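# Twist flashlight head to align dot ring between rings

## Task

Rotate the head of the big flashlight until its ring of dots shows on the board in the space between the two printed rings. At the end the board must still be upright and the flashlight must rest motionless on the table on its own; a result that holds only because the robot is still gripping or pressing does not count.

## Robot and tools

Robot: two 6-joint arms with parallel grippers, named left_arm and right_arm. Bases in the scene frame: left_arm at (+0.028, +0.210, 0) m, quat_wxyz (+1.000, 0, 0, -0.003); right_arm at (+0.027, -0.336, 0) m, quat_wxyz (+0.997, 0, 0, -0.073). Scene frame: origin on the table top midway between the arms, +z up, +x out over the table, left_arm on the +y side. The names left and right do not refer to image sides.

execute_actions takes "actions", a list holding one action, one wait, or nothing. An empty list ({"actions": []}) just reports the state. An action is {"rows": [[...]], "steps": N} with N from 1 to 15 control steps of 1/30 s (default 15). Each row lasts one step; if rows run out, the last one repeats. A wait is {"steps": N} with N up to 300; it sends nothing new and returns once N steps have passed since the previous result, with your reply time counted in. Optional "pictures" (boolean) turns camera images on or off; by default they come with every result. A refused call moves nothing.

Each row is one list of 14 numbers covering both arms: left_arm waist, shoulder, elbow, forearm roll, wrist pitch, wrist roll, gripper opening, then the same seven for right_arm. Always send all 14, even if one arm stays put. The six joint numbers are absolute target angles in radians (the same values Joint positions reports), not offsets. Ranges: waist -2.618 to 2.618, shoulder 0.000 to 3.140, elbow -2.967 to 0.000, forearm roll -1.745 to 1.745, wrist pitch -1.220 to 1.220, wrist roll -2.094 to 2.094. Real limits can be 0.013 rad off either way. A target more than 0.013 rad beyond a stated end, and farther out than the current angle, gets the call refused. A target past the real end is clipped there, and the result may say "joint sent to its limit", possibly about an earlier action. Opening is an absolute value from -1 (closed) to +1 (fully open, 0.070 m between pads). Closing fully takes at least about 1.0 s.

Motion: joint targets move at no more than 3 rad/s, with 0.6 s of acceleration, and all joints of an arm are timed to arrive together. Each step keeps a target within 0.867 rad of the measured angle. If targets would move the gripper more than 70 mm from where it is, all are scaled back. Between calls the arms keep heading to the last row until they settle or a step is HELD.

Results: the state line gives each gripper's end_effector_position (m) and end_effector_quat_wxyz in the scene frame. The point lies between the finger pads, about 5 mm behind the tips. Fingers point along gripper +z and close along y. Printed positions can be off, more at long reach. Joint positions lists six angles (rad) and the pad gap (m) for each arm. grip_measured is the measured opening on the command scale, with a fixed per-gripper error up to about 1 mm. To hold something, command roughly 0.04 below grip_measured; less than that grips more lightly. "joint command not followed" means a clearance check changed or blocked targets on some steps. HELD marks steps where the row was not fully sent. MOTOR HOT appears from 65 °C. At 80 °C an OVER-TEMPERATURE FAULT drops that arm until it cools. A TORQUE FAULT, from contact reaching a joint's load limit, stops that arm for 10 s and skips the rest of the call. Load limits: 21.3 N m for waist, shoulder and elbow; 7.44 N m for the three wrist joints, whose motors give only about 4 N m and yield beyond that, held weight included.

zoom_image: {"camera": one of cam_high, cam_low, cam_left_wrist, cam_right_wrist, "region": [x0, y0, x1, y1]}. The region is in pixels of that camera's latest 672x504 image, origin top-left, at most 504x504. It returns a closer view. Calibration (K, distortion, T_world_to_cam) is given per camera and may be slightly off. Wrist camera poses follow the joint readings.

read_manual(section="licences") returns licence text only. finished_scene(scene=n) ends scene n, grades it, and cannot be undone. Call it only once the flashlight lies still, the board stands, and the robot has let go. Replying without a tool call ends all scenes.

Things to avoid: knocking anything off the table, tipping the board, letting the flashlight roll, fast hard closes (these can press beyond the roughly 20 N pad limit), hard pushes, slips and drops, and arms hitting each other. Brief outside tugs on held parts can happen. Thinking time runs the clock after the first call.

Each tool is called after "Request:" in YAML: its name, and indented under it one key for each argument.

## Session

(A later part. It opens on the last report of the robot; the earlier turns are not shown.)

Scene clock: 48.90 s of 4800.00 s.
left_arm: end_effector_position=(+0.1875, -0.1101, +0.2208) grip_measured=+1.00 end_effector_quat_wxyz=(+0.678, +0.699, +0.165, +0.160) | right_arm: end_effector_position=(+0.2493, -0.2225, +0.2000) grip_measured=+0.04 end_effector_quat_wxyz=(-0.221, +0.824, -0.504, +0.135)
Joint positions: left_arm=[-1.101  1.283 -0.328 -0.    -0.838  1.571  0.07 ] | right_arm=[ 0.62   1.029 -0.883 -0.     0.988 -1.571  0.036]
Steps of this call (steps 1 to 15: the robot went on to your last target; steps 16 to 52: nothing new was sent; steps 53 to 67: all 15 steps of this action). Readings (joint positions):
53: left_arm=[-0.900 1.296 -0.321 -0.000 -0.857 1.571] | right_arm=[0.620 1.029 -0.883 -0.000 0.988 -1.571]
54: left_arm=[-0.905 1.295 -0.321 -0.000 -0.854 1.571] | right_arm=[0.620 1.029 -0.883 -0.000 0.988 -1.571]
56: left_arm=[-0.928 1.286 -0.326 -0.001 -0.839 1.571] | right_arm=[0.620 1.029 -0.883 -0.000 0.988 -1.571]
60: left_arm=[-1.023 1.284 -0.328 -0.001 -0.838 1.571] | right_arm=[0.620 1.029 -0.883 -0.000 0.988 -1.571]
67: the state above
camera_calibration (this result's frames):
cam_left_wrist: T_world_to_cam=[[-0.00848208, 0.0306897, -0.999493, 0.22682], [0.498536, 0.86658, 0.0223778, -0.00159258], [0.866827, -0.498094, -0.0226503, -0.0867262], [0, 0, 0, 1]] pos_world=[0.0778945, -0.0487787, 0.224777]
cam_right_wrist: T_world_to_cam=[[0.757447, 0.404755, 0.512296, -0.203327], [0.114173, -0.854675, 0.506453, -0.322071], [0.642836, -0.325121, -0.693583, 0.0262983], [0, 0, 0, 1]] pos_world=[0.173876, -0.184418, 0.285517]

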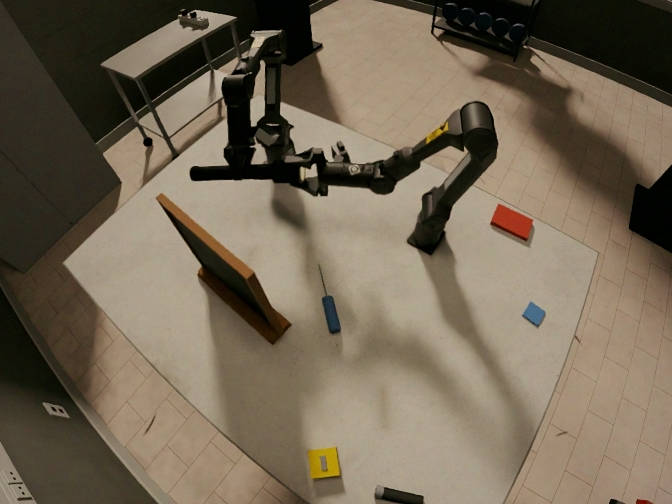

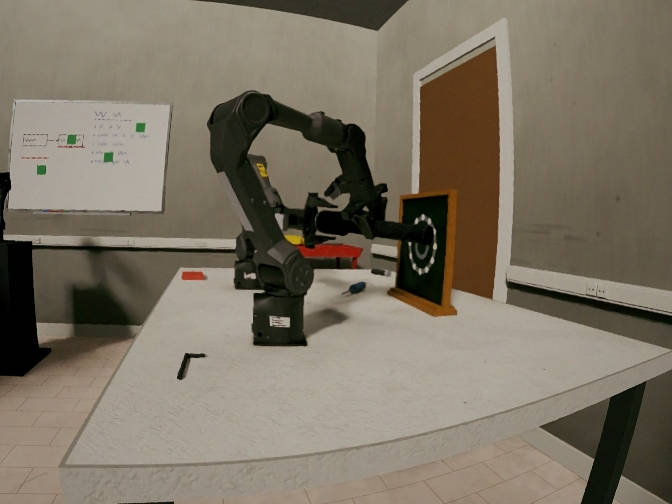

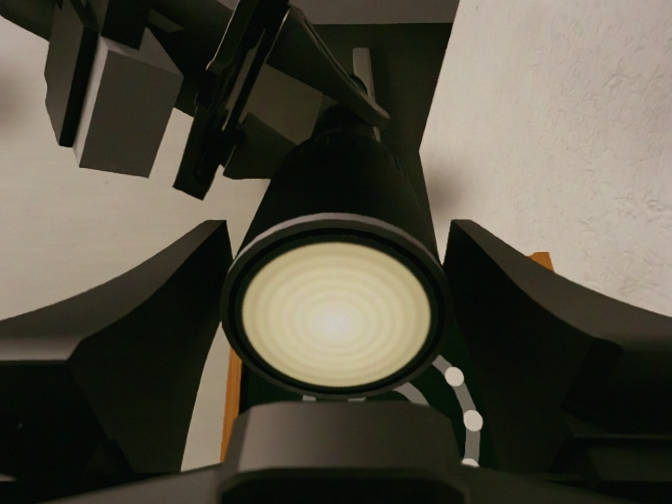

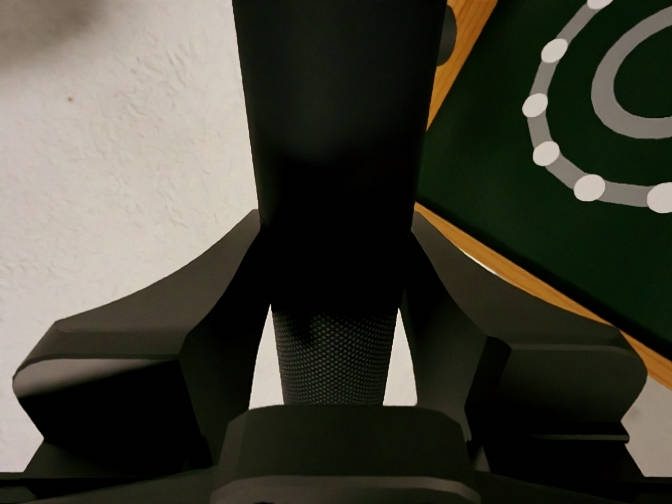

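Request:
execute_actions:
  actions:
    - {"rows": [[-1.10, 1.2831, -0.3281, 0, -0.8378, 1.5708, 0.58, 0.6201, 1.0291, -0.8832, 0, 0.9885, -1.5708, -0.02]], "steps": 10}
  pictures: false

Request:
execute_actions:
  actions:
    - {"rows": [[-1.10, 1.2831, -0.3281, 0, -0.8378, 0.87, 0.58, 0.6201, 1.0291, -0.8832, 0, 0.9885, -1.5708, -0.02]], "steps": 15}
  pictures: false

Request:
execute_actions:
  actions:
    - {"steps": 9}

Scene clock: 50.03 s of 4800.00 s.
left_arm: end_effector_position=(+0.1879, -0.1099, +0.2209) grip_measured=+0.64 end_effector_quat_wxyz=(+0.678, +0.698, +0.165, +0.160) | right_arm: end_effector_position=(+0.2494, -0.2225, +0.2001) grip_measured=+0.04 end_effector_quat_wxyz=(-0.221, +0.824, -0.504, +0.135)
Joint positions: left_arm=[-1.1    1.283 -0.328 -0.    -0.838  1.571  0.057] | right_arm=[ 0.62   1.029 -0.883 -0.     0.988 -1.571  0.036]
Steps of this call (steps 1 to 15: the robot went on to your last target; steps 16 to 24: nothing new was sent; steps 25 to 34: all 10 steps of this action). Readings (joint positions):
25: left_arm=[-1.100 1.283 -0.328 -0.000 -0.838 1.571] | right_arm=[0.620 1.029 -0.883 -0.000 0.988 -1.571]
26: left_arm=[-1.100 1.283 -0.328 -0.000 -0.838 1.571] | right_arm=[0.620 1.029 -0.883 -0.000 0.988 -1.571]
28: left_arm=[-1.100 1.283 -0.328 -0.000 -0.838 1.571] | right_arm=[0.620 1.029 -0.883 -0.000 0.988 -1.571]
32: left_arm=[-1.100 1.283 -0.328 -0.000 -0.838 1.571] | right_arm=[0.620 1.029 -0.883 -0.000 0.988 -1.571]
34: the state above

Scene clock: 50.53 s of 4800.00 s.
left_arm: end_effector_position=(+0.1881, -0.1100, +0.2222) grip_measured=+0.64 end_effector_quat_wxyz=(+0.698, +0.629, +0.343, -0.025) | right_arm: end_effector_position=(+0.2492, -0.2225, +0.2000) grip_measured=+0.04 end_effector_quat_wxyz=(-0.221, +0.824, -0.504, +0.135)
Joint positions: left_arm=[-1.1    1.282 -0.329  0.    -0.84   1.037  0.057] | right_arm=[ 0.62   1.029 -0.883  0.     0.989 -1.571  0.036]
Steps of this call (steps 1 to 15: all 15 steps of this action). Readings (joint positions):
1: left_arm=[-1.100 1.283 -0.328 -0.000 -0.838 1.571] | right_arm=[0.620 1.029 -0.883 -0.000 0.988 -1.571]
2: left_arm=[-1.100 1.283 -0.328 -0.000 -0.838 1.566] | right_arm=[0.620 1.029 -0.883 -0.000 0.988 -1.571]
4: left_arm=[-1.100 1.283 -0.328 0.000 -0.838 1.537] | right_arm=[0.620 1.029 -0.883 -0.000 0.988 -1.571]
8: left_arm=[-1.100 1.283 -0.328 0.000 -0.838 1.409] | right_arm=[0.620 1.029 -0.883 -0.000 0.988 -1.571]
15: the state above

Scene clock: 50.83 s of 4800.00 s.
left_arm: end_effector_position=(+0.1882, -0.1099, +0.2222) grip_measured=+0.64 end_effector_quat_wxyz=(+0.693, +0.598, +0.394, -0.082) | right_arm: end_effector_position=(+0.2492, -0.2225, +0.2000) grip_measured=+0.04 end_effector_quat_wxyz=(-0.221, +0.824, -0.504, +0.135)
Joint positions: left_arm=[-1.1    1.282 -0.329 -0.    -0.84   0.87   0.057] | right_arm=[ 0.62   1.029 -0.883  0.     0.989 -1.57   0.036]
Steps of this call (steps 1 to 9: the robot went on to your last target). Readings (joint positions):
1: left_arm=[-1.100 1.282 -0.329 0.000 -0.840 0.997] | right_arm=[0.620 1.029 -0.883 0.000 0.989 -1.571]
2: left_arm=[-1.100 1.282 -0.329 0.000 -0.840 0.962] | right_arm=[0.620 1.029 -0.883 0.000 0.989 -1.571]
4: left_arm=[-1.100 1.282 -0.329 -0.000 -0.840 0.909] | right_arm=[0.620 1.029 -0.883 0.000 0.989 -1.570]
8: left_arm=[-1.100 1.282 -0.329 -0.000 -0.840 0.870] | right_arm=[0.620 1.029 -0.883 0.000 0.989 -1.570]
9: the state above
camera_calibration (this result's frames):
cam_left_wrist: T_world_to_cam=[[-0.581742, -0.268492, -0.767781, 0.251728], [0.318139, 0.793635, -0.518585, 0.144024], [0.748575, -0.545944, -0.376273, 0.00838849], [0, 0, 0, 1]] pos_world=[0.0943418, -0.0421355, 0.271117]
cam_right_wrist: T_world_to_cam=[[0.758036, 0.404401, 0.511704, -0.203304], [0.114231, -0.85476, 0.506298, -0.322059], [0.642131, -0.32534, -0.694134, 0.0265844], [0, 0, 0, 1]] pos_world=[0.17383, -0.184418, 0.285542]

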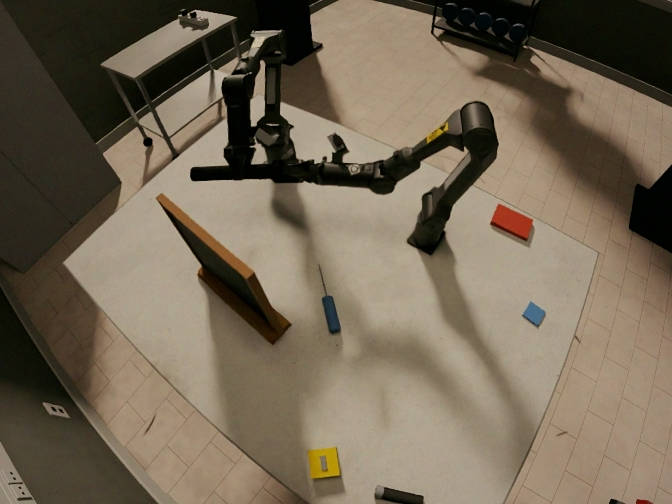

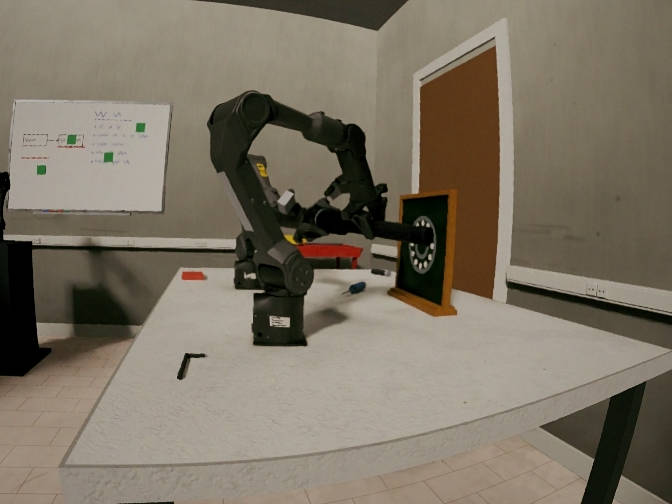

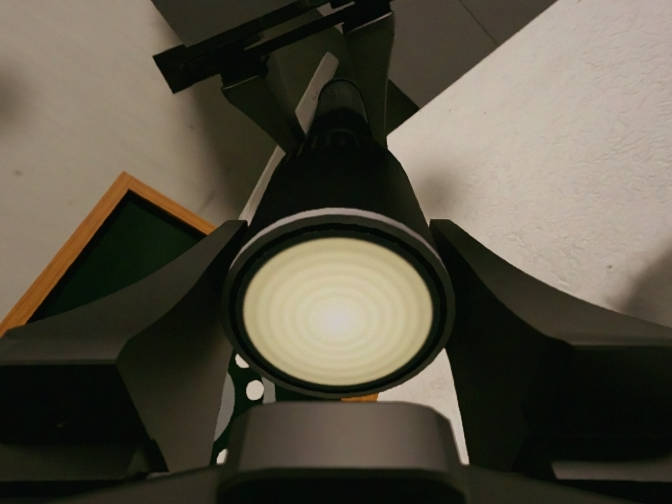

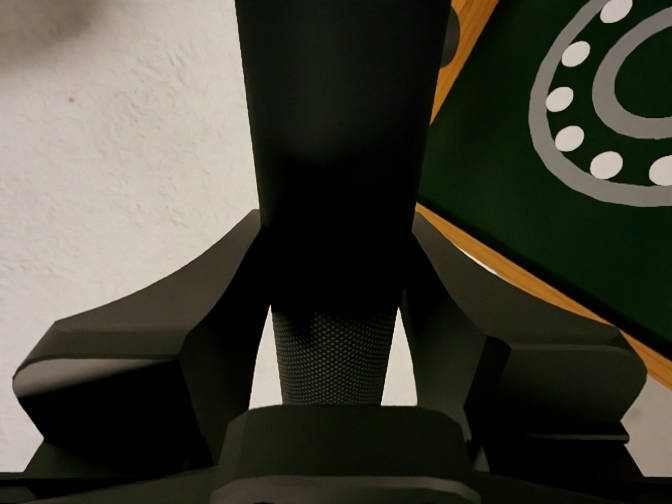

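Request:
execute_actions:
  actions:
    - {"rows": [[-1.10, 1.2831, -0.3281, 0, -0.8378, 0.60, 0.58, 0.6201, 1.0291, -0.8832, 0, 0.9885, -1.5708, -0.02]], "steps": 15}
  pictures: false

Request:
execute_actions:
  actions:
    - {"rows": [[-1.10, 1.2831, -0.3281, 0, -0.8378, 0.60, 1.0, 0.6201, 1.0291, -0.8832, 0, 0.9885, -1.5708, -0.02]], "steps": 7}

Scene clock: 51.90 s of 4800.00 s.
left_arm: end_effector_position=(+0.1881, -0.1097, +0.2208) grip_measured=+0.64 end_effector_quat_wxyz=(+0.674, +0.540, +0.472, -0.175) | right_arm: end_effector_position=(+0.2494, -0.2227, +0.1998) grip_measured=+0.04 end_effector_quat_wxyz=(-0.220, +0.824, -0.504, +0.135)
Joint positions: left_arm=[-1.1    1.283 -0.328 -0.    -0.838  0.599  0.057] | right_arm=[ 0.62   1.029 -0.883 -0.001  0.989 -1.571  0.036]
Steps of this call (steps 1 to 17: the robot went on to your last target; steps 18 to 32: all 15 steps of this action). Readings (joint positions):
18: left_arm=[-1.100 1.283 -0.328 -0.000 -0.838 0.870] | right_arm=[0.620 1.029 -0.883 -0.000 0.989 -1.571]
19: left_arm=[-1.100 1.283 -0.328 -0.000 -0.838 0.865] | right_arm=[0.620 1.029 -0.883 -0.000 0.989 -1.571]
21: left_arm=[-1.100 1.283 -0.328 -0.000 -0.838 0.836] | right_arm=[0.620 1.029 -0.883 -0.000 0.989 -1.571]
25: left_arm=[-1.100 1.283 -0.328 -0.000 -0.838 0.709] | right_arm=[0.620 1.029 -0.883 -0.001 0.989 -1.571]
32: the state above

Scene clock: 52.13 s of 4800.00 s.
left_arm: end_effector_position=(+0.1874, -0.1100, +0.2185) grip_measured=+1.00 end_effector_quat_wxyz=(+0.671, +0.544, +0.473, -0.174) | right_arm: end_effector_position=(+0.2498, -0.2221, +0.2003) grip_measured=+0.04 end_effector_quat_wxyz=(-0.222, +0.824, -0.503, +0.136)
Joint positions: left_arm=[-1.101  1.285 -0.327  0.002 -0.833  0.6    0.07 ] | right_arm=[ 0.62   1.029 -0.883  0.001  0.986 -1.572  0.036]
Steps of this call (steps 1 to 7: all 7 steps of this action). Readings (joint positions):
1: left_arm=[-1.100 1.283 -0.327 0.000 -0.836 0.599] | right_arm=[0.620 1.029 -0.883 -0.001 0.988 -1.571]
2: left_arm=[-1.100 1.284 -0.327 0.001 -0.834 0.599] | right_arm=[0.620 1.029 -0.883 -0.000 0.986 -1.572]
4: left_arm=[-1.101 1.285 -0.327 0.002 -0.832 0.599] | right_arm=[0.620 1.029 -0.883 0.001 0.985 -1.572]
7: the state above
camera_calibration (this result's frames):
cam_left_wrist: T_world_to_cam=[[-0.745472, -0.345753, -0.569848, 0.227422], [0.167306, 0.730503, -0.662098, 0.195117], [0.645198, -0.588915, -0.486723, 0.0463258], [0, 0, 0, 1]] pos_world=[0.107003, -0.0366196, 0.281331]
cam_right_wrist: T_world_to_cam=[[0.755804, 0.404698, 0.514762, -0.204106], [0.113729, -0.855323, 0.505459, -0.321789], [0.644846, -0.323485, -0.692482, 0.0260027], [0, 0, 0, 1]] pos_world=[0.174093, -0.184221, 0.285724]

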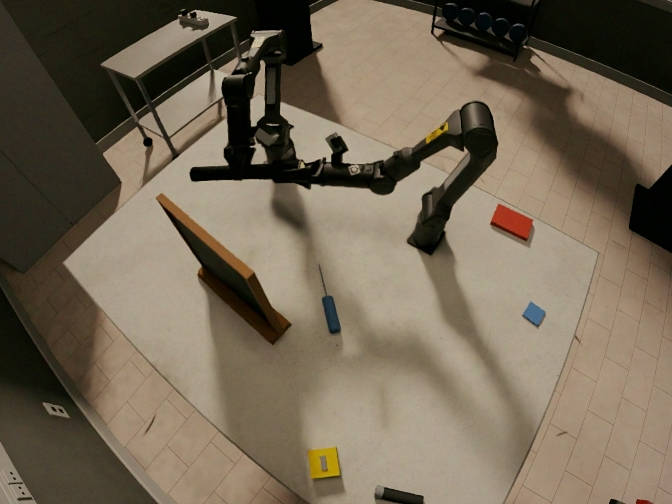

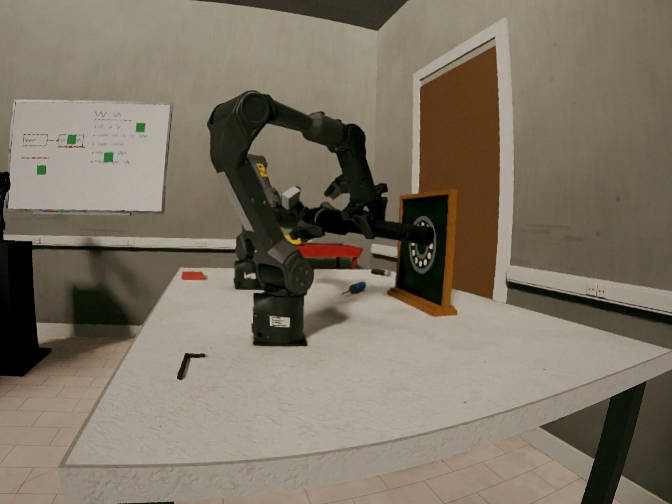

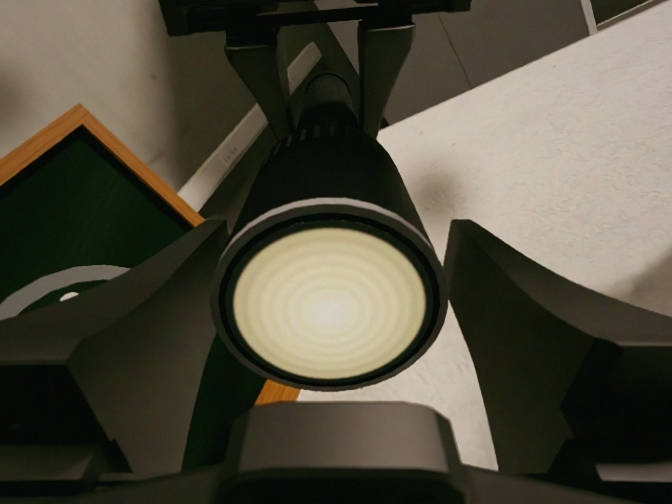

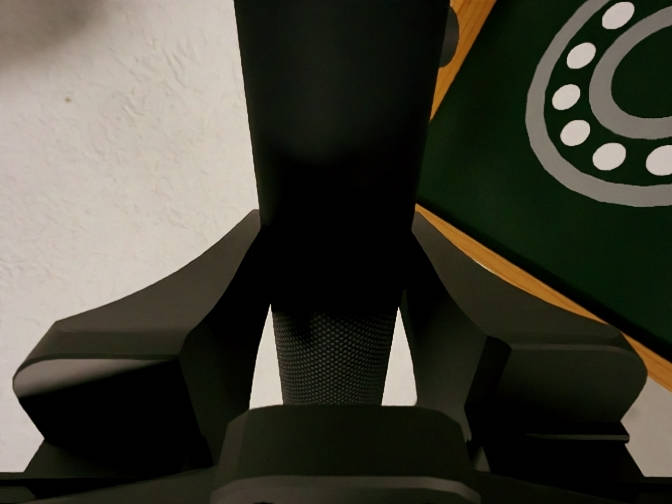

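Request:
execute_actions:
  actions:
    - {"rows": [[-1.10, 1.0021, -0.177, 0, -0.7079, 0.60, 1.0, 0.6201, 1.0291, -0.8832, 0, 0.9885, -1.5708, -0.02]], "steps": 13}
  pictures: false

Request:
execute_actions:
  actions:
    - {"rows": [[-1.10, 1.0021, -0.177, 0, -0.7079, 0.60, 1.0, 0.6201, 1.6573, -0.8276, 0, 0.8282, -1.5708, -0.02]], "steps": 15}
  pictures: false

Request:
execute_actions:
  actions:
    - {"steps": 10}

Scene clock: 53.80 s of 4800.00 s.
left_arm: end_effector_position=(+0.1637, -0.0614, +0.2229) grip_measured=+1.00 end_effector_quat_wxyz=(+0.674, +0.541, +0.472, -0.175) | right_arm: end_effector_position=(+0.2494, -0.2225, +0.2000) grip_measured=+0.04 end_effector_quat_wxyz=(-0.221, +0.824, -0.504, +0.135)
Joint positions: left_arm=[-1.1    1.006 -0.18  -0.    -0.71   0.6    0.07 ] | right_arm=[ 0.62   1.029 -0.883 -0.     0.989 -1.571  0.036]
Steps of this call (steps 1 to 15: the robot went on to your last target; steps 16 to 37: nothing new was sent; steps 38 to 50: all 13 steps of this action). Readings (joint positions):
38: left_arm=[-1.100 1.282 -0.328 -0.000 -0.838 0.600] | right_arm=[0.620 1.029 -0.883 -0.000 0.989 -1.571]
39: left_arm=[-1.100 1.277 -0.327 -0.000 -0.836 0.600] | right_arm=[0.620 1.029 -0.883 -0.000 0.989 -1.571]
41: left_arm=[-1.100 1.248 -0.312 -0.000 -0.824 0.600] | right_arm=[0.620 1.029 -0.883 -0.000 0.989 -1.571]
45: left_arm=[-1.100 1.122 -0.242 -0.000 -0.764 0.600] | right_arm=[0.620 1.029 -0.883 -0.000 0.989 -1.571]
50: the state above

Scene clock: 54.30 s of 4800.00 s.
left_arm: end_effector_position=(+0.1633, -0.0606, +0.2223) grip_measured=+1.00 end_effector_quat_wxyz=(+0.674, +0.541, +0.472, -0.175) | right_arm: end_effector_position=(+0.2678, -0.2130, +0.0669) grip_measured=+0.04 end_effector_quat_wxyz=(-0.052, +0.852, -0.521, +0.032)
Joint positions: left_arm=[-1.1    1.002 -0.177 -0.    -0.707  0.6    0.07 ] | right_arm=[ 0.62   1.513 -0.841 -0.     0.863 -1.571  0.036]
Steps of this call (steps 1 to 15: all 15 steps of this action). Readings (joint positions):
1: left_arm=[-1.100 1.001 -0.177 -0.000 -0.708 0.600] | right_arm=[0.620 1.029 -0.883 -0.000 0.989 -1.571]
2: left_arm=[-1.100 1.000 -0.176 -0.000 -0.707 0.600] | right_arm=[0.620 1.033 -0.883 -0.000 0.988 -1.571]
4: left_arm=[-1.100 1.001 -0.176 -0.000 -0.707 0.600] | right_arm=[0.620 1.061 -0.883 -0.000 0.981 -1.571]
8: left_arm=[-1.100 1.002 -0.176 -0.000 -0.707 0.600] | right_arm=[0.620 1.188 -0.872 -0.000 0.946 -1.571]
15: the state above

Scene clock: 54.63 s of 4800.00 s.
left_arm: end_effector_position=(+0.1633, -0.0607, +0.2226) grip_measured=+1.00 end_effector_quat_wxyz=(+0.674, +0.541, +0.472, -0.175) | right_arm: end_effector_position=(+0.2605, -0.2168, +0.0258) grip_measured=+0.04 end_effector_quat_wxyz=(-0.000, +0.853, -0.522, +0.000)
Joint positions: left_arm=[-1.1    1.002 -0.177 -0.    -0.708  0.6    0.07 ] | right_arm=[ 0.62   1.657 -0.827 -0.     0.828 -1.571  0.036]
Steps of this call (steps 1 to 10: the robot went on to your last target). Readings (joint positions):
1: left_arm=[-1.100 1.002 -0.177 -0.000 -0.707 0.600] | right_arm=[0.620 1.552 -0.837 -0.000 0.854 -1.571]
2: left_arm=[-1.100 1.002 -0.177 -0.000 -0.707 0.600] | right_arm=[0.620 1.585 -0.834 -0.000 0.846 -1.571]
4: left_arm=[-1.100 1.002 -0.177 -0.000 -0.708 0.600] | right_arm=[0.620 1.632 -0.830 -0.000 0.835 -1.571]
8: left_arm=[-1.100 1.002 -0.177 -0.000 -0.708 0.600] | right_arm=[0.620 1.659 -0.827 -0.000 0.828 -1.571]
10: the state above
camera_calibration (this result's frames):
cam_left_wrist: T_world_to_cam=[[-0.743019, -0.351708, -0.569406, 0.227941], [0.167929, 0.725597, -0.667314, 0.166556], [0.64786, -0.591447, -0.480071, 0.0908101], [0, 0, 0, 1]] pos_world=[0.0825626, 0.0130256, 0.284531]
cam_right_wrist: T_world_to_cam=[[0.883008, 0.469132, 0.0145757, -0.130756], [0.373793, -0.721661, 0.582653, -0.270981], [0.28386, -0.509039, -0.812591, -0.0431449], [0, 0, 0, 1]] pos_world=[0.228997, -0.156177, 0.124734]

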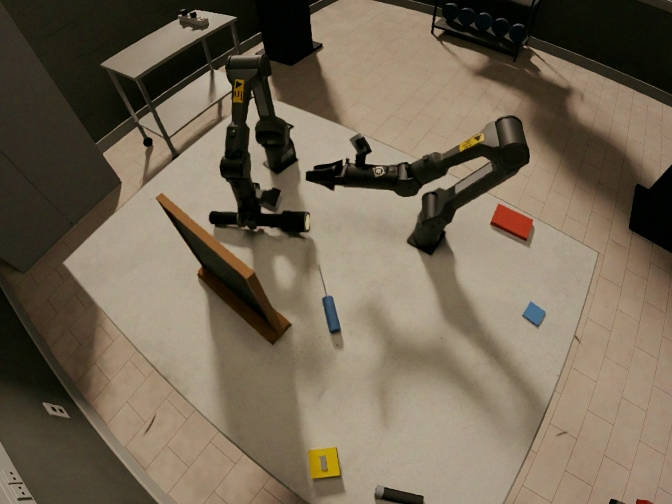

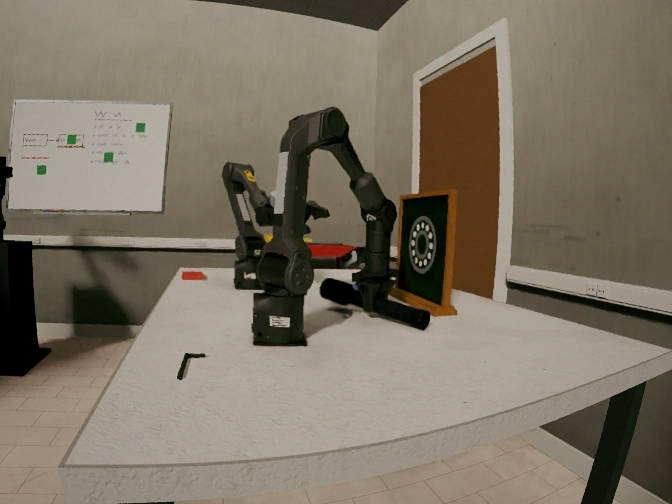

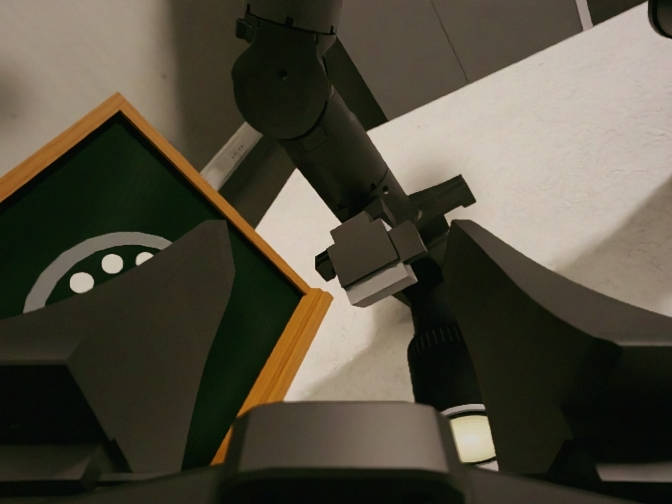

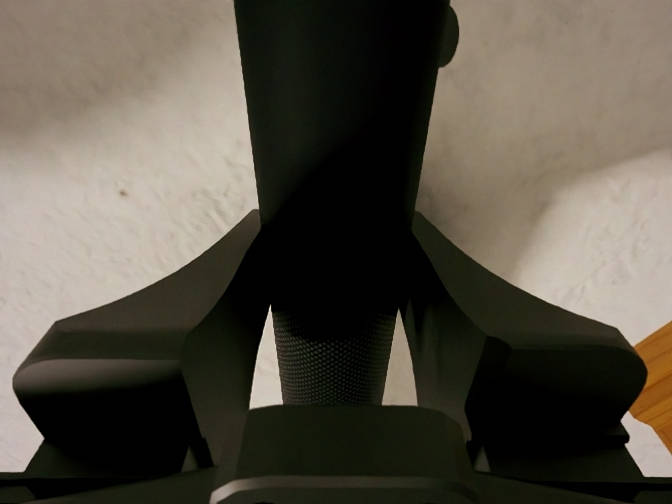

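Request:
execute_actions:
  actions:
    - {"rows": [[-1.10, 1.0021, -0.177, 0, -0.7079, 0.60, 1.0, 0.6201, 1.6596, -0.8256, 0, 0.824, -1.5708, -0.02], [-1.10, 1.0021, -0.177, 0, -0.7079, 0.60, 1.0, 0.6201, 1.6618, -0.8236, 0, 0.8197, -1.5708, -0.02], [-1.10, 1.0021, -0.177, 0, -0.7079, 0.60, 1.0, 0.6201, 1.6641, -0.8216, 0, 0.8155, -1.5708, -0.02], [-1.10, 1.0021, -0.177, 0, -0.7079, 0.60, 1.0, 0.6201, 1.6663, -0.8196, 0, 0.8112, -1.5708, -0.02], [-1.10, 1.0021, -0.177, 0, -0.7079, 0.60, 1.0, 0.6201, 1.6686, -0.8176, 0, 0.807, -1.5708, -0.02], [-1.10, 1.0021, -0.177, 0, -0.7079, 0.60, 1.0, 0.6201, 1.6708, -0.8155, 0, 0.8027, -1.5708, -0.02]], "steps": 10}

Request:
zoom_image:
  camera: "cam_low"
  region: [310, 265, 440, 340]

Scene clock: 67.03 s of 4800.00 s.
left_arm: end_effector_position=(+0.1633, -0.0607, +0.2226) grip_measured=+1.00 end_effector_quat_wxyz=(+0.674, +0.541, +0.472, -0.175) | right_arm: end_effector_position=(+0.2607, -0.2166, +0.0200) grip_measured=+0.04 end_effector_quat_wxyz=(-0.001, +0.853, -0.522, +0.000)
Joint positions: left_arm=[-1.1    1.002 -0.177 -0.    -0.708  0.6    0.07 ] | right_arm=[ 0.62   1.671 -0.817 -0.     0.802 -1.571  0.036]
Steps of this call (steps 1 to 30: the robot went on to your last target; steps 31 to 90: nothing new was sent; then 9.07 s passed at rest; steps 91 to 100: all 10 steps of this action). Readings (joint positions):
91: left_arm=[-1.100 1.002 -0.177 -0.000 -0.708 0.600] | right_arm=[0.620 1.658 -0.828 -0.000 0.828 -1.571]
92: left_arm=[-1.100 1.002 -0.177 -0.000 -0.708 0.600] | right_arm=[0.620 1.660 -0.827 -0.000 0.824 -1.571]
94: left_arm=[-1.100 1.002 -0.177 -0.000 -0.708 0.600] | right_arm=[0.620 1.665 -0.823 -0.000 0.814 -1.571]
98: left_arm=[-1.100 1.002 -0.177 -0.000 -0.708 0.600] | right_arm=[0.620 1.671 -0.817 -0.000 0.802 -1.571]
100: the state above
camera_calibration (this result's frames):
cam_left_wrist: T_world_to_cam=[[-0.742994, -0.351759, -0.569408, 0.227948], [0.167959, 0.725538, -0.667372, 0.166579], [0.647881, -0.59149, -0.479989, 0.0907947], [0, 0, 0, 1]] pos_world=[0.0825616, 0.0130276, 0.284546]
cam_right_wrist: T_world_to_cam=[[0.882986, 0.469141, 0.0155525, -0.130916], [0.373299, -0.721914, 0.582656, -0.267528], [0.284575, -0.508672, -0.81257, -0.0479629], [0, 0, 0, 1]] pos_world=[0.229114, -0.156112, 0.11894]

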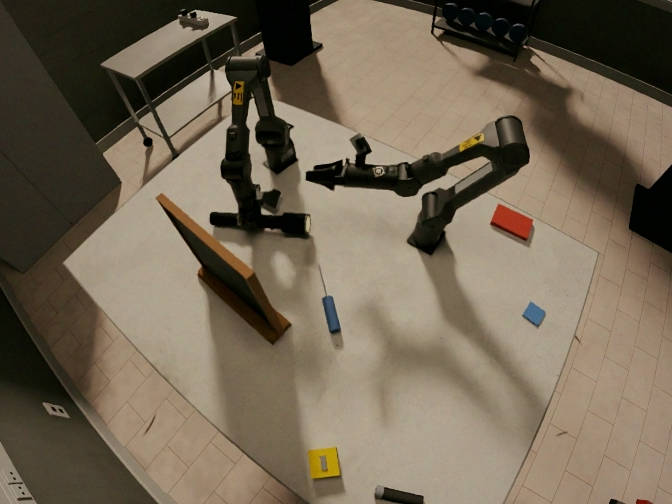

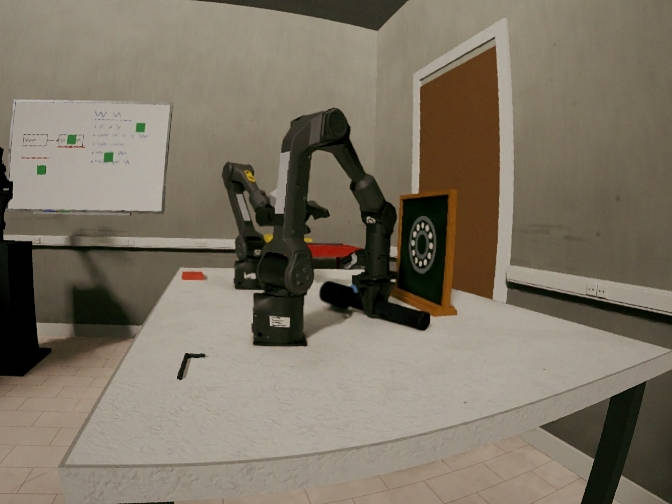

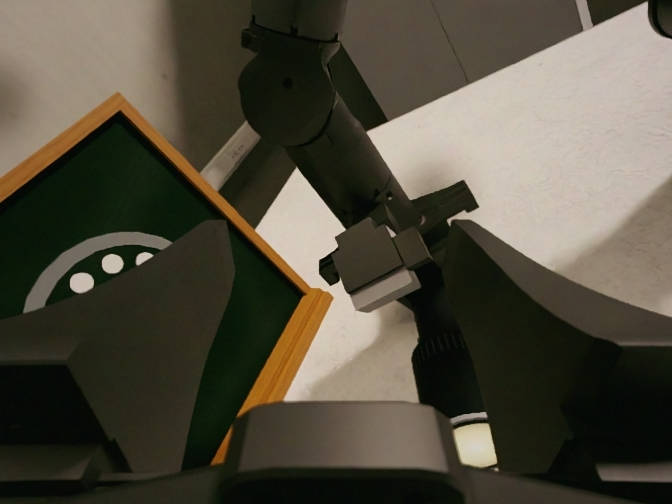

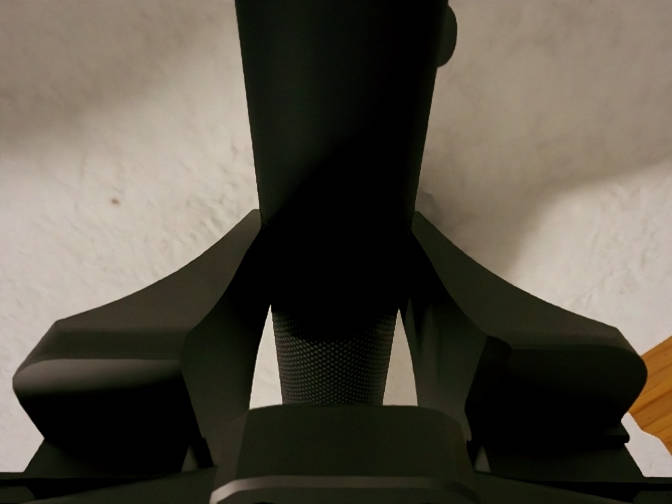

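Region (310, 265, 440, 340) of cam_low's 672x504 image, scaled by 3.877, with more detail than that image has; it fills the top 291 rows of this view, and the rest is white.

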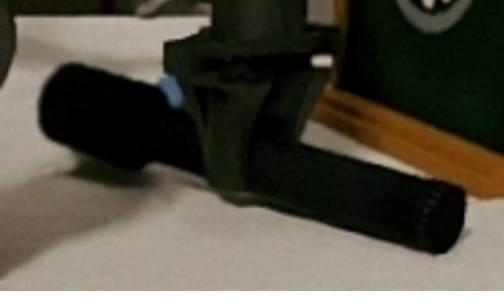

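Request:
execute_actions:
  actions:
    - {"rows": [[-1.10, 1.0021, -0.177, 0, -0.7079, 0.60, 1.0, 0.6201, 1.6725, -0.814, 0, 0.7995, -1.5708, 0.0], [-1.10, 1.0021, -0.177, 0, -0.7079, 0.60, 1.0, 0.6201, 1.6742, -0.8125, 0, 0.7963, -1.5708, 0.0], [-1.10, 1.0021, -0.177, 0, -0.7079, 0.60, 1.0, 0.6201, 1.6759, -0.811, 0, 0.7931, -1.5708, 0.0], [-1.10, 1.0021, -0.177, 0, -0.7079, 0.60, 1.0, 0.6201, 1.6776, -0.8095, 0, 0.79, -1.5708, 0.0], [-1.10, 1.0021, -0.177, 0, -0.7079, 0.60, 1.0, 0.6201, 1.6787, -0.8085, 0, 0.7878, -1.5708, 0.0], [-1.10, 1.0021, -0.177, 0, -0.7079, 0.60, 1.0, 0.6201, 1.6787, -0.8085, 0, 0.7878, -1.5708, 0.0], [-1.10, 1.0021, -0.177, 0, -0.7079, 0.60, 1.0, 0.6201, 1.6787, -0.8085, 0, 0.7878, -1.5708, 0.0], [-1.10, 1.0021, -0.177, 0, -0.7079, 0.60, 1.0, 0.6201, 1.6787, -0.8085, 0, 0.7878, -1.5708, 0.02], [-1.10, 1.0021, -0.177, 0, -0.7079, 0.60, 1.0, 0.6201, 1.6787, -0.8085, 0, 0.7878, -1.5708, 0.04], [-1.10, 1.0021, -0.177, 0, -0.7079, 0.60, 1.0, 0.6201, 1.6787, -0.8085, 0, 0.7878, -1.5708, 0.06], [-1.10, 1.0021, -0.177, 0, -0.7079, 0.60, 1.0, 0.6201, 1.6787, -0.8085, 0, 0.7878, -1.5708, 0.08], [-1.10, 1.0021, -0.177, 0, -0.7079, 0.60, 1.0, 0.6201, 1.6787, -0.8085, 0, 0.7878, -1.5708, 0.10]], "steps": 15}
  pictures: false

Request:
execute_actions:
  actions:
    - {"rows": [[-1.10, 1.0021, -0.177, 0, -0.7079, 0.60, 1.0, 0.6201, 1.6787, -0.8085, 0, 0.7878, -1.5708, 0.10], [-1.10, 1.0021, -0.177, 0, -0.7079, 0.60, 1.0, 0.6201, 1.6787, -0.8085, 0, 0.7878, -1.5708, 0.10], [-1.10, 1.0021, -0.177, 0, -0.7079, 0.60, 1.0, 0.6201, 1.6787, -0.8085, 0, 0.7878, -1.5708, 0.10], [-1.10, 1.0021, -0.177, 0, -0.7079, 0.60, 1.0, 0.6201, 1.6787, -0.8085, 0, 0.7878, -1.5708, 0.10], [-1.10, 1.0021, -0.177, 0, -0.7079, 0.60, 1.0, 0.6201, 1.6787, -0.8085, 0, 0.7878, -1.5708, 0.6]], "steps": 10}
  pictures: false

Request:
execute_actions:
  actions:
    - {"rows": [[-1.10, 1.0021, -0.177, 0, -0.7079, 0.60, 1.0, 0.6201, 1.57, -0.92, 0, 1.008, -1.5708, 0.6]], "steps": 15}

Scene clock: 70.13 s of 4800.00 s.
left_arm: end_effector_position=(+0.1633, -0.0607, +0.2226) grip_measured=+1.00 end_effector_quat_wxyz=(+0.674, +0.541, +0.472, -0.175) | right_arm: end_effector_position=(+0.2601, -0.2169, +0.0168) grip_measured=+0.10 end_effector_quat_wxyz=(-0.001, +0.853, -0.522, +0.000)
Joint positions: left_arm=[-1.1    1.002 -0.177 -0.    -0.708  0.6    0.07 ] | right_arm=[ 0.62   1.677 -0.808 -0.     0.788 -1.571  0.039]
Steps of this call (steps 1 to 15: the robot went on to your last target; steps 16 to 78: nothing new was sent; steps 79 to 93: all 15 steps of this action). Readings (joint positions):
79: left_arm=[-1.100 1.002 -0.177 -0.000 -0.708 0.600] | right_arm=[0.620 1.671 -0.815 -0.000 0.802 -1.571]
80: left_arm=[-1.100 1.002 -0.177 -0.000 -0.708 0.600] | right_arm=[0.620 1.672 -0.814 -0.000 0.799 -1.571]
82: left_arm=[-1.100 1.002 -0.177 -0.000 -0.708 0.600] | right_arm=[0.620 1.675 -0.810 -0.000 0.792 -1.571]
86: left_arm=[-1.100 1.002 -0.177 -0.000 -0.708 0.600] | right_arm=[0.620 1.678 -0.808 -0.000 0.788 -1.571]
93: the state above

Scene clock: 70.47 s of 4800.00 s.
left_arm: end_effector_position=(+0.1633, -0.0607, +0.2226) grip_measured=+1.00 end_effector_quat_wxyz=(+0.674, +0.541, +0.472, -0.175) | right_arm: end_effector_position=(+0.2602, -0.2169, +0.0168) grip_measured=+0.48 end_effector_quat_wxyz=(-0.001, +0.853, -0.522, +0.000)
Joint positions: left_arm=[-1.1    1.002 -0.177 -0.    -0.708  0.6    0.07 ] | right_arm=[ 0.62   1.677 -0.808 -0.     0.788 -1.571  0.052]
Steps of this call (steps 1 to 10: all 10 steps of this action). Readings (joint positions):
1: left_arm=[-1.100 1.002 -0.177 -0.000 -0.708 0.600] | right_arm=[0.620 1.677 -0.808 -0.000 0.788 -1.571]
2: left_arm=[-1.100 1.002 -0.177 -0.000 -0.708 0.600] | right_arm=[0.620 1.677 -0.808 -0.000 0.788 -1.571]
4: left_arm=[-1.100 1.002 -0.177 -0.000 -0.708 0.600] | right_arm=[0.620 1.677 -0.808 -0.000 0.788 -1.571]
8: left_arm=[-1.100 1.002 -0.177 -0.000 -0.708 0.600] | right_arm=[0.620 1.677 -0.808 -0.000 0.788 -1.571]
10: the state above

Scene clock: 70.97 s of 4800.00 s.
left_arm: end_effector_position=(+0.1633, -0.0607, +0.2226) grip_measured=+1.00 end_effector_quat_wxyz=(+0.674, +0.541, +0.472, -0.175) | right_arm: end_effector_position=(+0.2607, -0.2166, +0.0693) grip_measured=+0.60 end_effector_quat_wxyz=(-0.001, +0.853, -0.522, +0.001)
Joint positions: left_arm=[-1.1    1.002 -0.177 -0.    -0.708  0.6    0.07 ] | right_arm=[ 0.62   1.568 -0.922 -0.     1.008 -1.571  0.056]
Steps of this call (steps 1 to 15: all 15 steps of this action). Readings (joint positions):
1: left_arm=[-1.100 1.002 -0.177 -0.000 -0.708 0.600] | right_arm=[0.620 1.677 -0.809 -0.000 0.788 -1.571]
2: left_arm=[-1.100 1.002 -0.177 -0.000 -0.708 0.600] | right_arm=[0.620 1.676 -0.811 -0.000 0.794 -1.571]
4: left_arm=[-1.100 1.002 -0.177 -0.000 -0.708 0.600] | right_arm=[0.620 1.663 -0.826 -0.000 0.824 -1.571]
8: left_arm=[-1.100 1.002 -0.177 -0.000 -0.708 0.600] | right_arm=[0.620 1.604 -0.887 -0.000 0.943 -1.571]
15: the state above
camera_calibration (this result's frames):
cam_left_wrist: T_world_to_cam=[[-0.742994, -0.351758, -0.569409, 0.227948], [0.167961, 0.725538, -0.667371, 0.166579], [0.647881, -0.591491, -0.479989, 0.0907947], [0, 0, 0, 1]] pos_world=[0.0825613, 0.0130276, 0.284546]
cam_right_wrist: T_world_to_cam=[[0.882964, 0.469123, 0.01726, -0.131823], [0.372407, -0.722367, 0.582665, -0.296111], [0.28581, -0.508045, -0.812529, -0.00810652], [0, 0, 0, 1]] pos_world=[0.228986, -0.156178, 0.168222]

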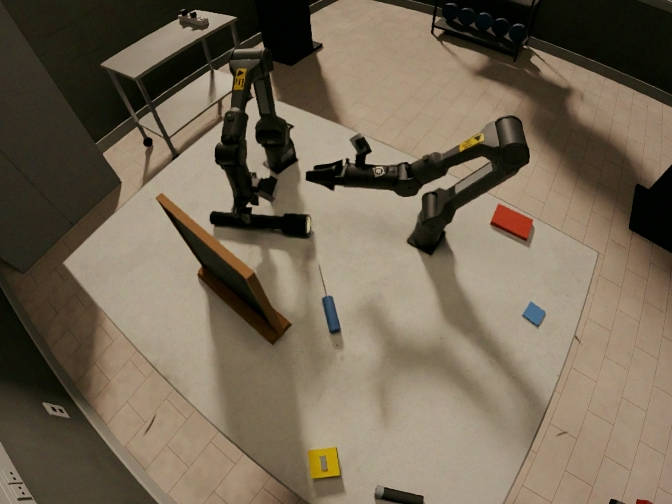

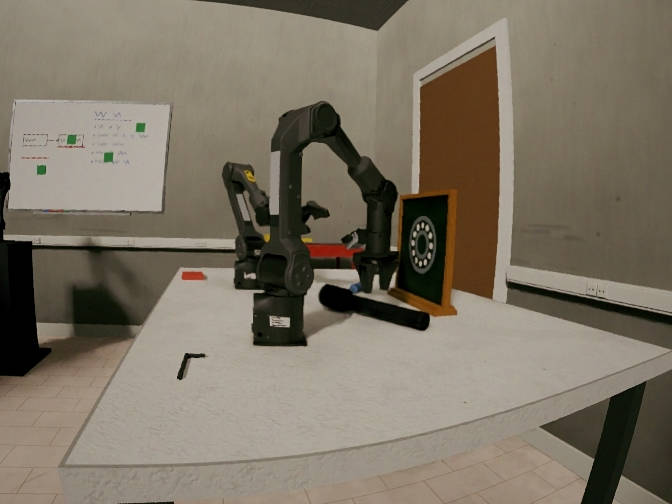

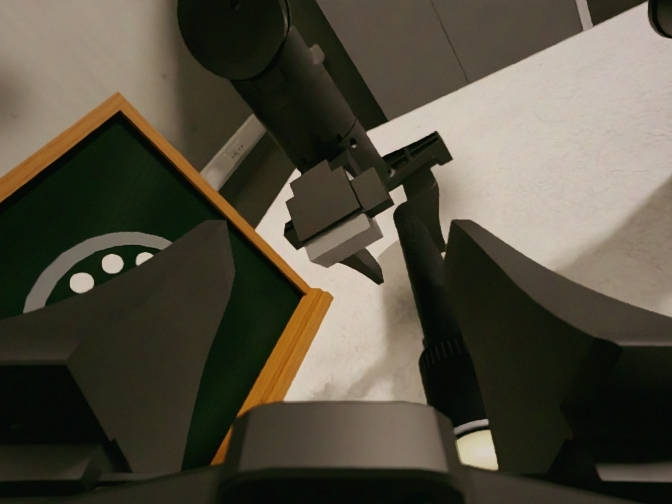

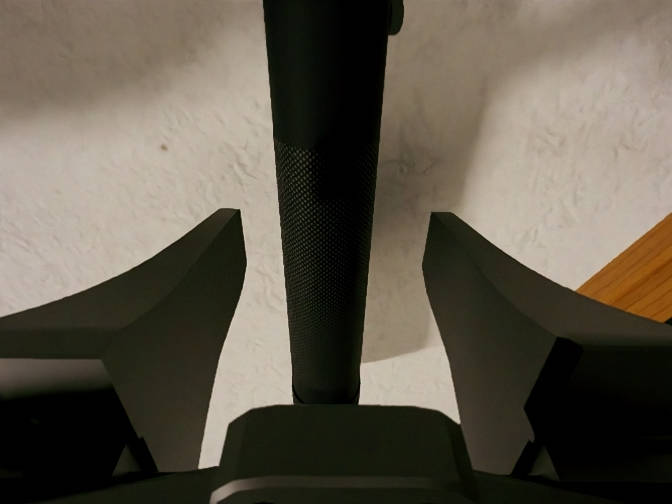

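Released and clear. Next I'll check the dots and whether the flashlight is at rest.

Request:
zoom_image:
  camera: "cam_low"
  region: [392, 200, 462, 290]

Request:
execute_actions:
  actions:
    - {"steps": 30}

Region (392, 200, 462, 290) of cam_low's 672x504 image, scaled by 5.600, with more detail than that image has.

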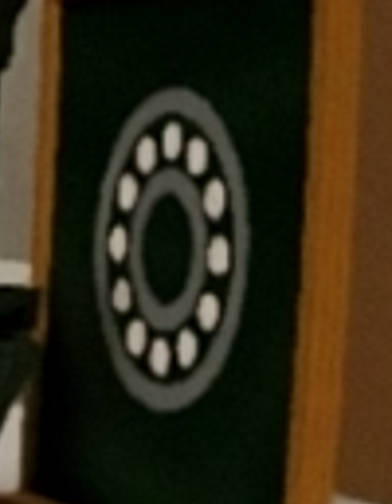

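Scene clock: 71.97 s of 4800.00 s.
left_arm: end_effector_position=(+0.1633, -0.0607, +0.2226) grip_measured=+1.00 end_effector_quat_wxyz=(+0.674, +0.541, +0.472, -0.175) | right_arm: end_effector_position=(+0.2602, -0.2169, +0.0684) grip_measured=+0.60 end_effector_quat_wxyz=(+0.000, +0.853, -0.522, +0.000)
Joint positions: left_arm=[-1.1    1.002 -0.177  0.    -0.708  0.6    0.07 ] | right_arm=[ 0.62   1.57  -0.92  -0.     1.008 -1.571  0.056]
Steps of this call (steps 1 to 15: the robot went on to your last target; steps 16 to 30: nothing new was sent). Readings (joint positions):
1: left_arm=[-1.100 1.002 -0.177 -0.000 -0.708 0.600] | right_arm=[0.620 1.569 -0.922 -0.000 1.008 -1.571]
2: left_arm=[-1.100 1.002 -0.177 -0.000 -0.708 0.600] | right_arm=[0.620 1.569 -0.922 -0.000 1.008 -1.571]
4: left_arm=[-1.100 1.002 -0.177 -0.000 -0.708 0.600] | right_arm=[0.620 1.569 -0.921 -0.000 1.008 -1.571]
8: left_arm=[-1.100 1.002 -0.177 -0.000 -0.708 0.600] | right_arm=[0.620 1.570 -0.921 -0.000 1.008 -1.571]
30: the state above
All arms were judged still, so your last target was given up. Only a new action makes them travel on or press farther. Fingers that are still opening or closing keep moving.
camera_calibration (this result's frames):
cam_left_wrist: T_world_to_cam=[[-0.74299, -0.351739, -0.569426, 0.227949], [0.167986, 0.725541, -0.667361, 0.166575], [0.647879, -0.591498, -0.479982, 0.0907944], [0, 0, 0, 1]] pos_world=[0.082558, 0.0130268, 0.284545]
cam_right_wrist: T_world_to_cam=[[0.883006, 0.469144, 0.0143004, -0.131024], [0.373942, -0.721581, 0.582656, -0.295862], [0.283669, -0.509141, -0.812593, -0.00843291], [0, 0, 0, 1]] pos_world=[0.228723, -0.156313, 0.167407]

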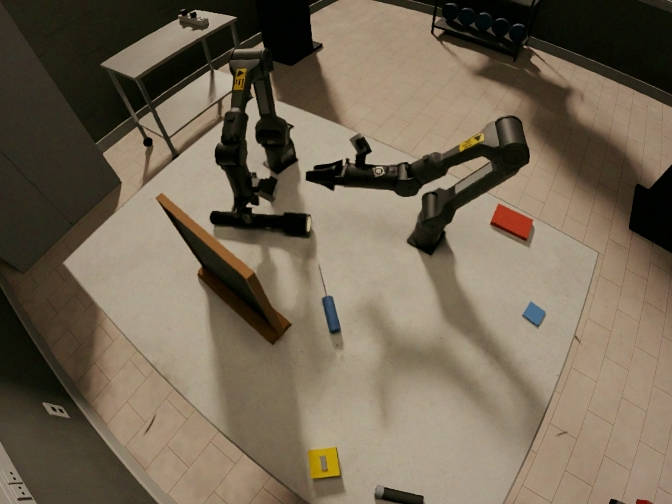

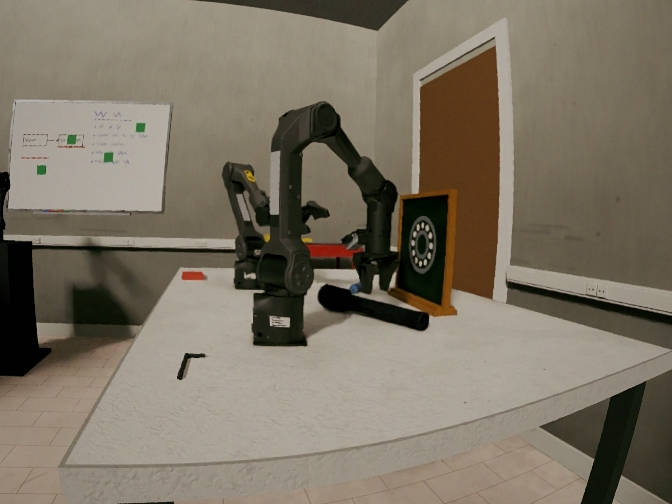

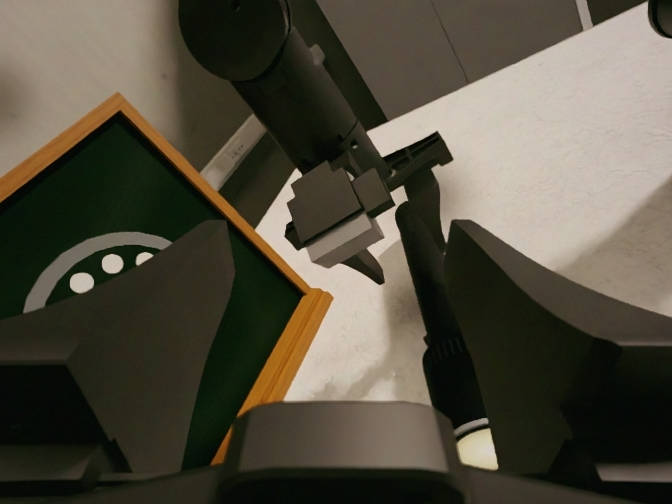

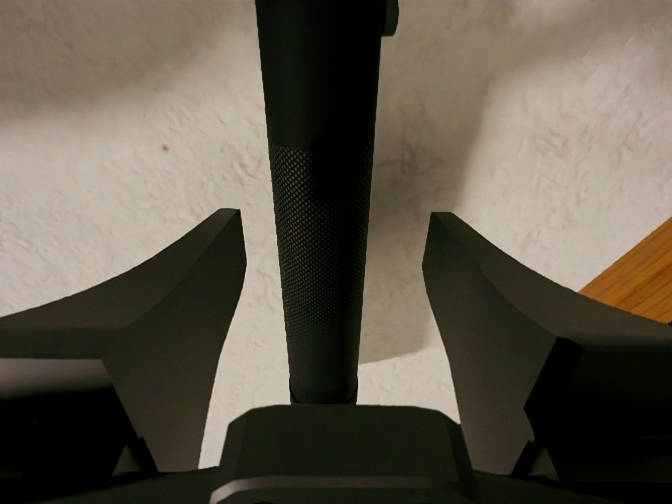

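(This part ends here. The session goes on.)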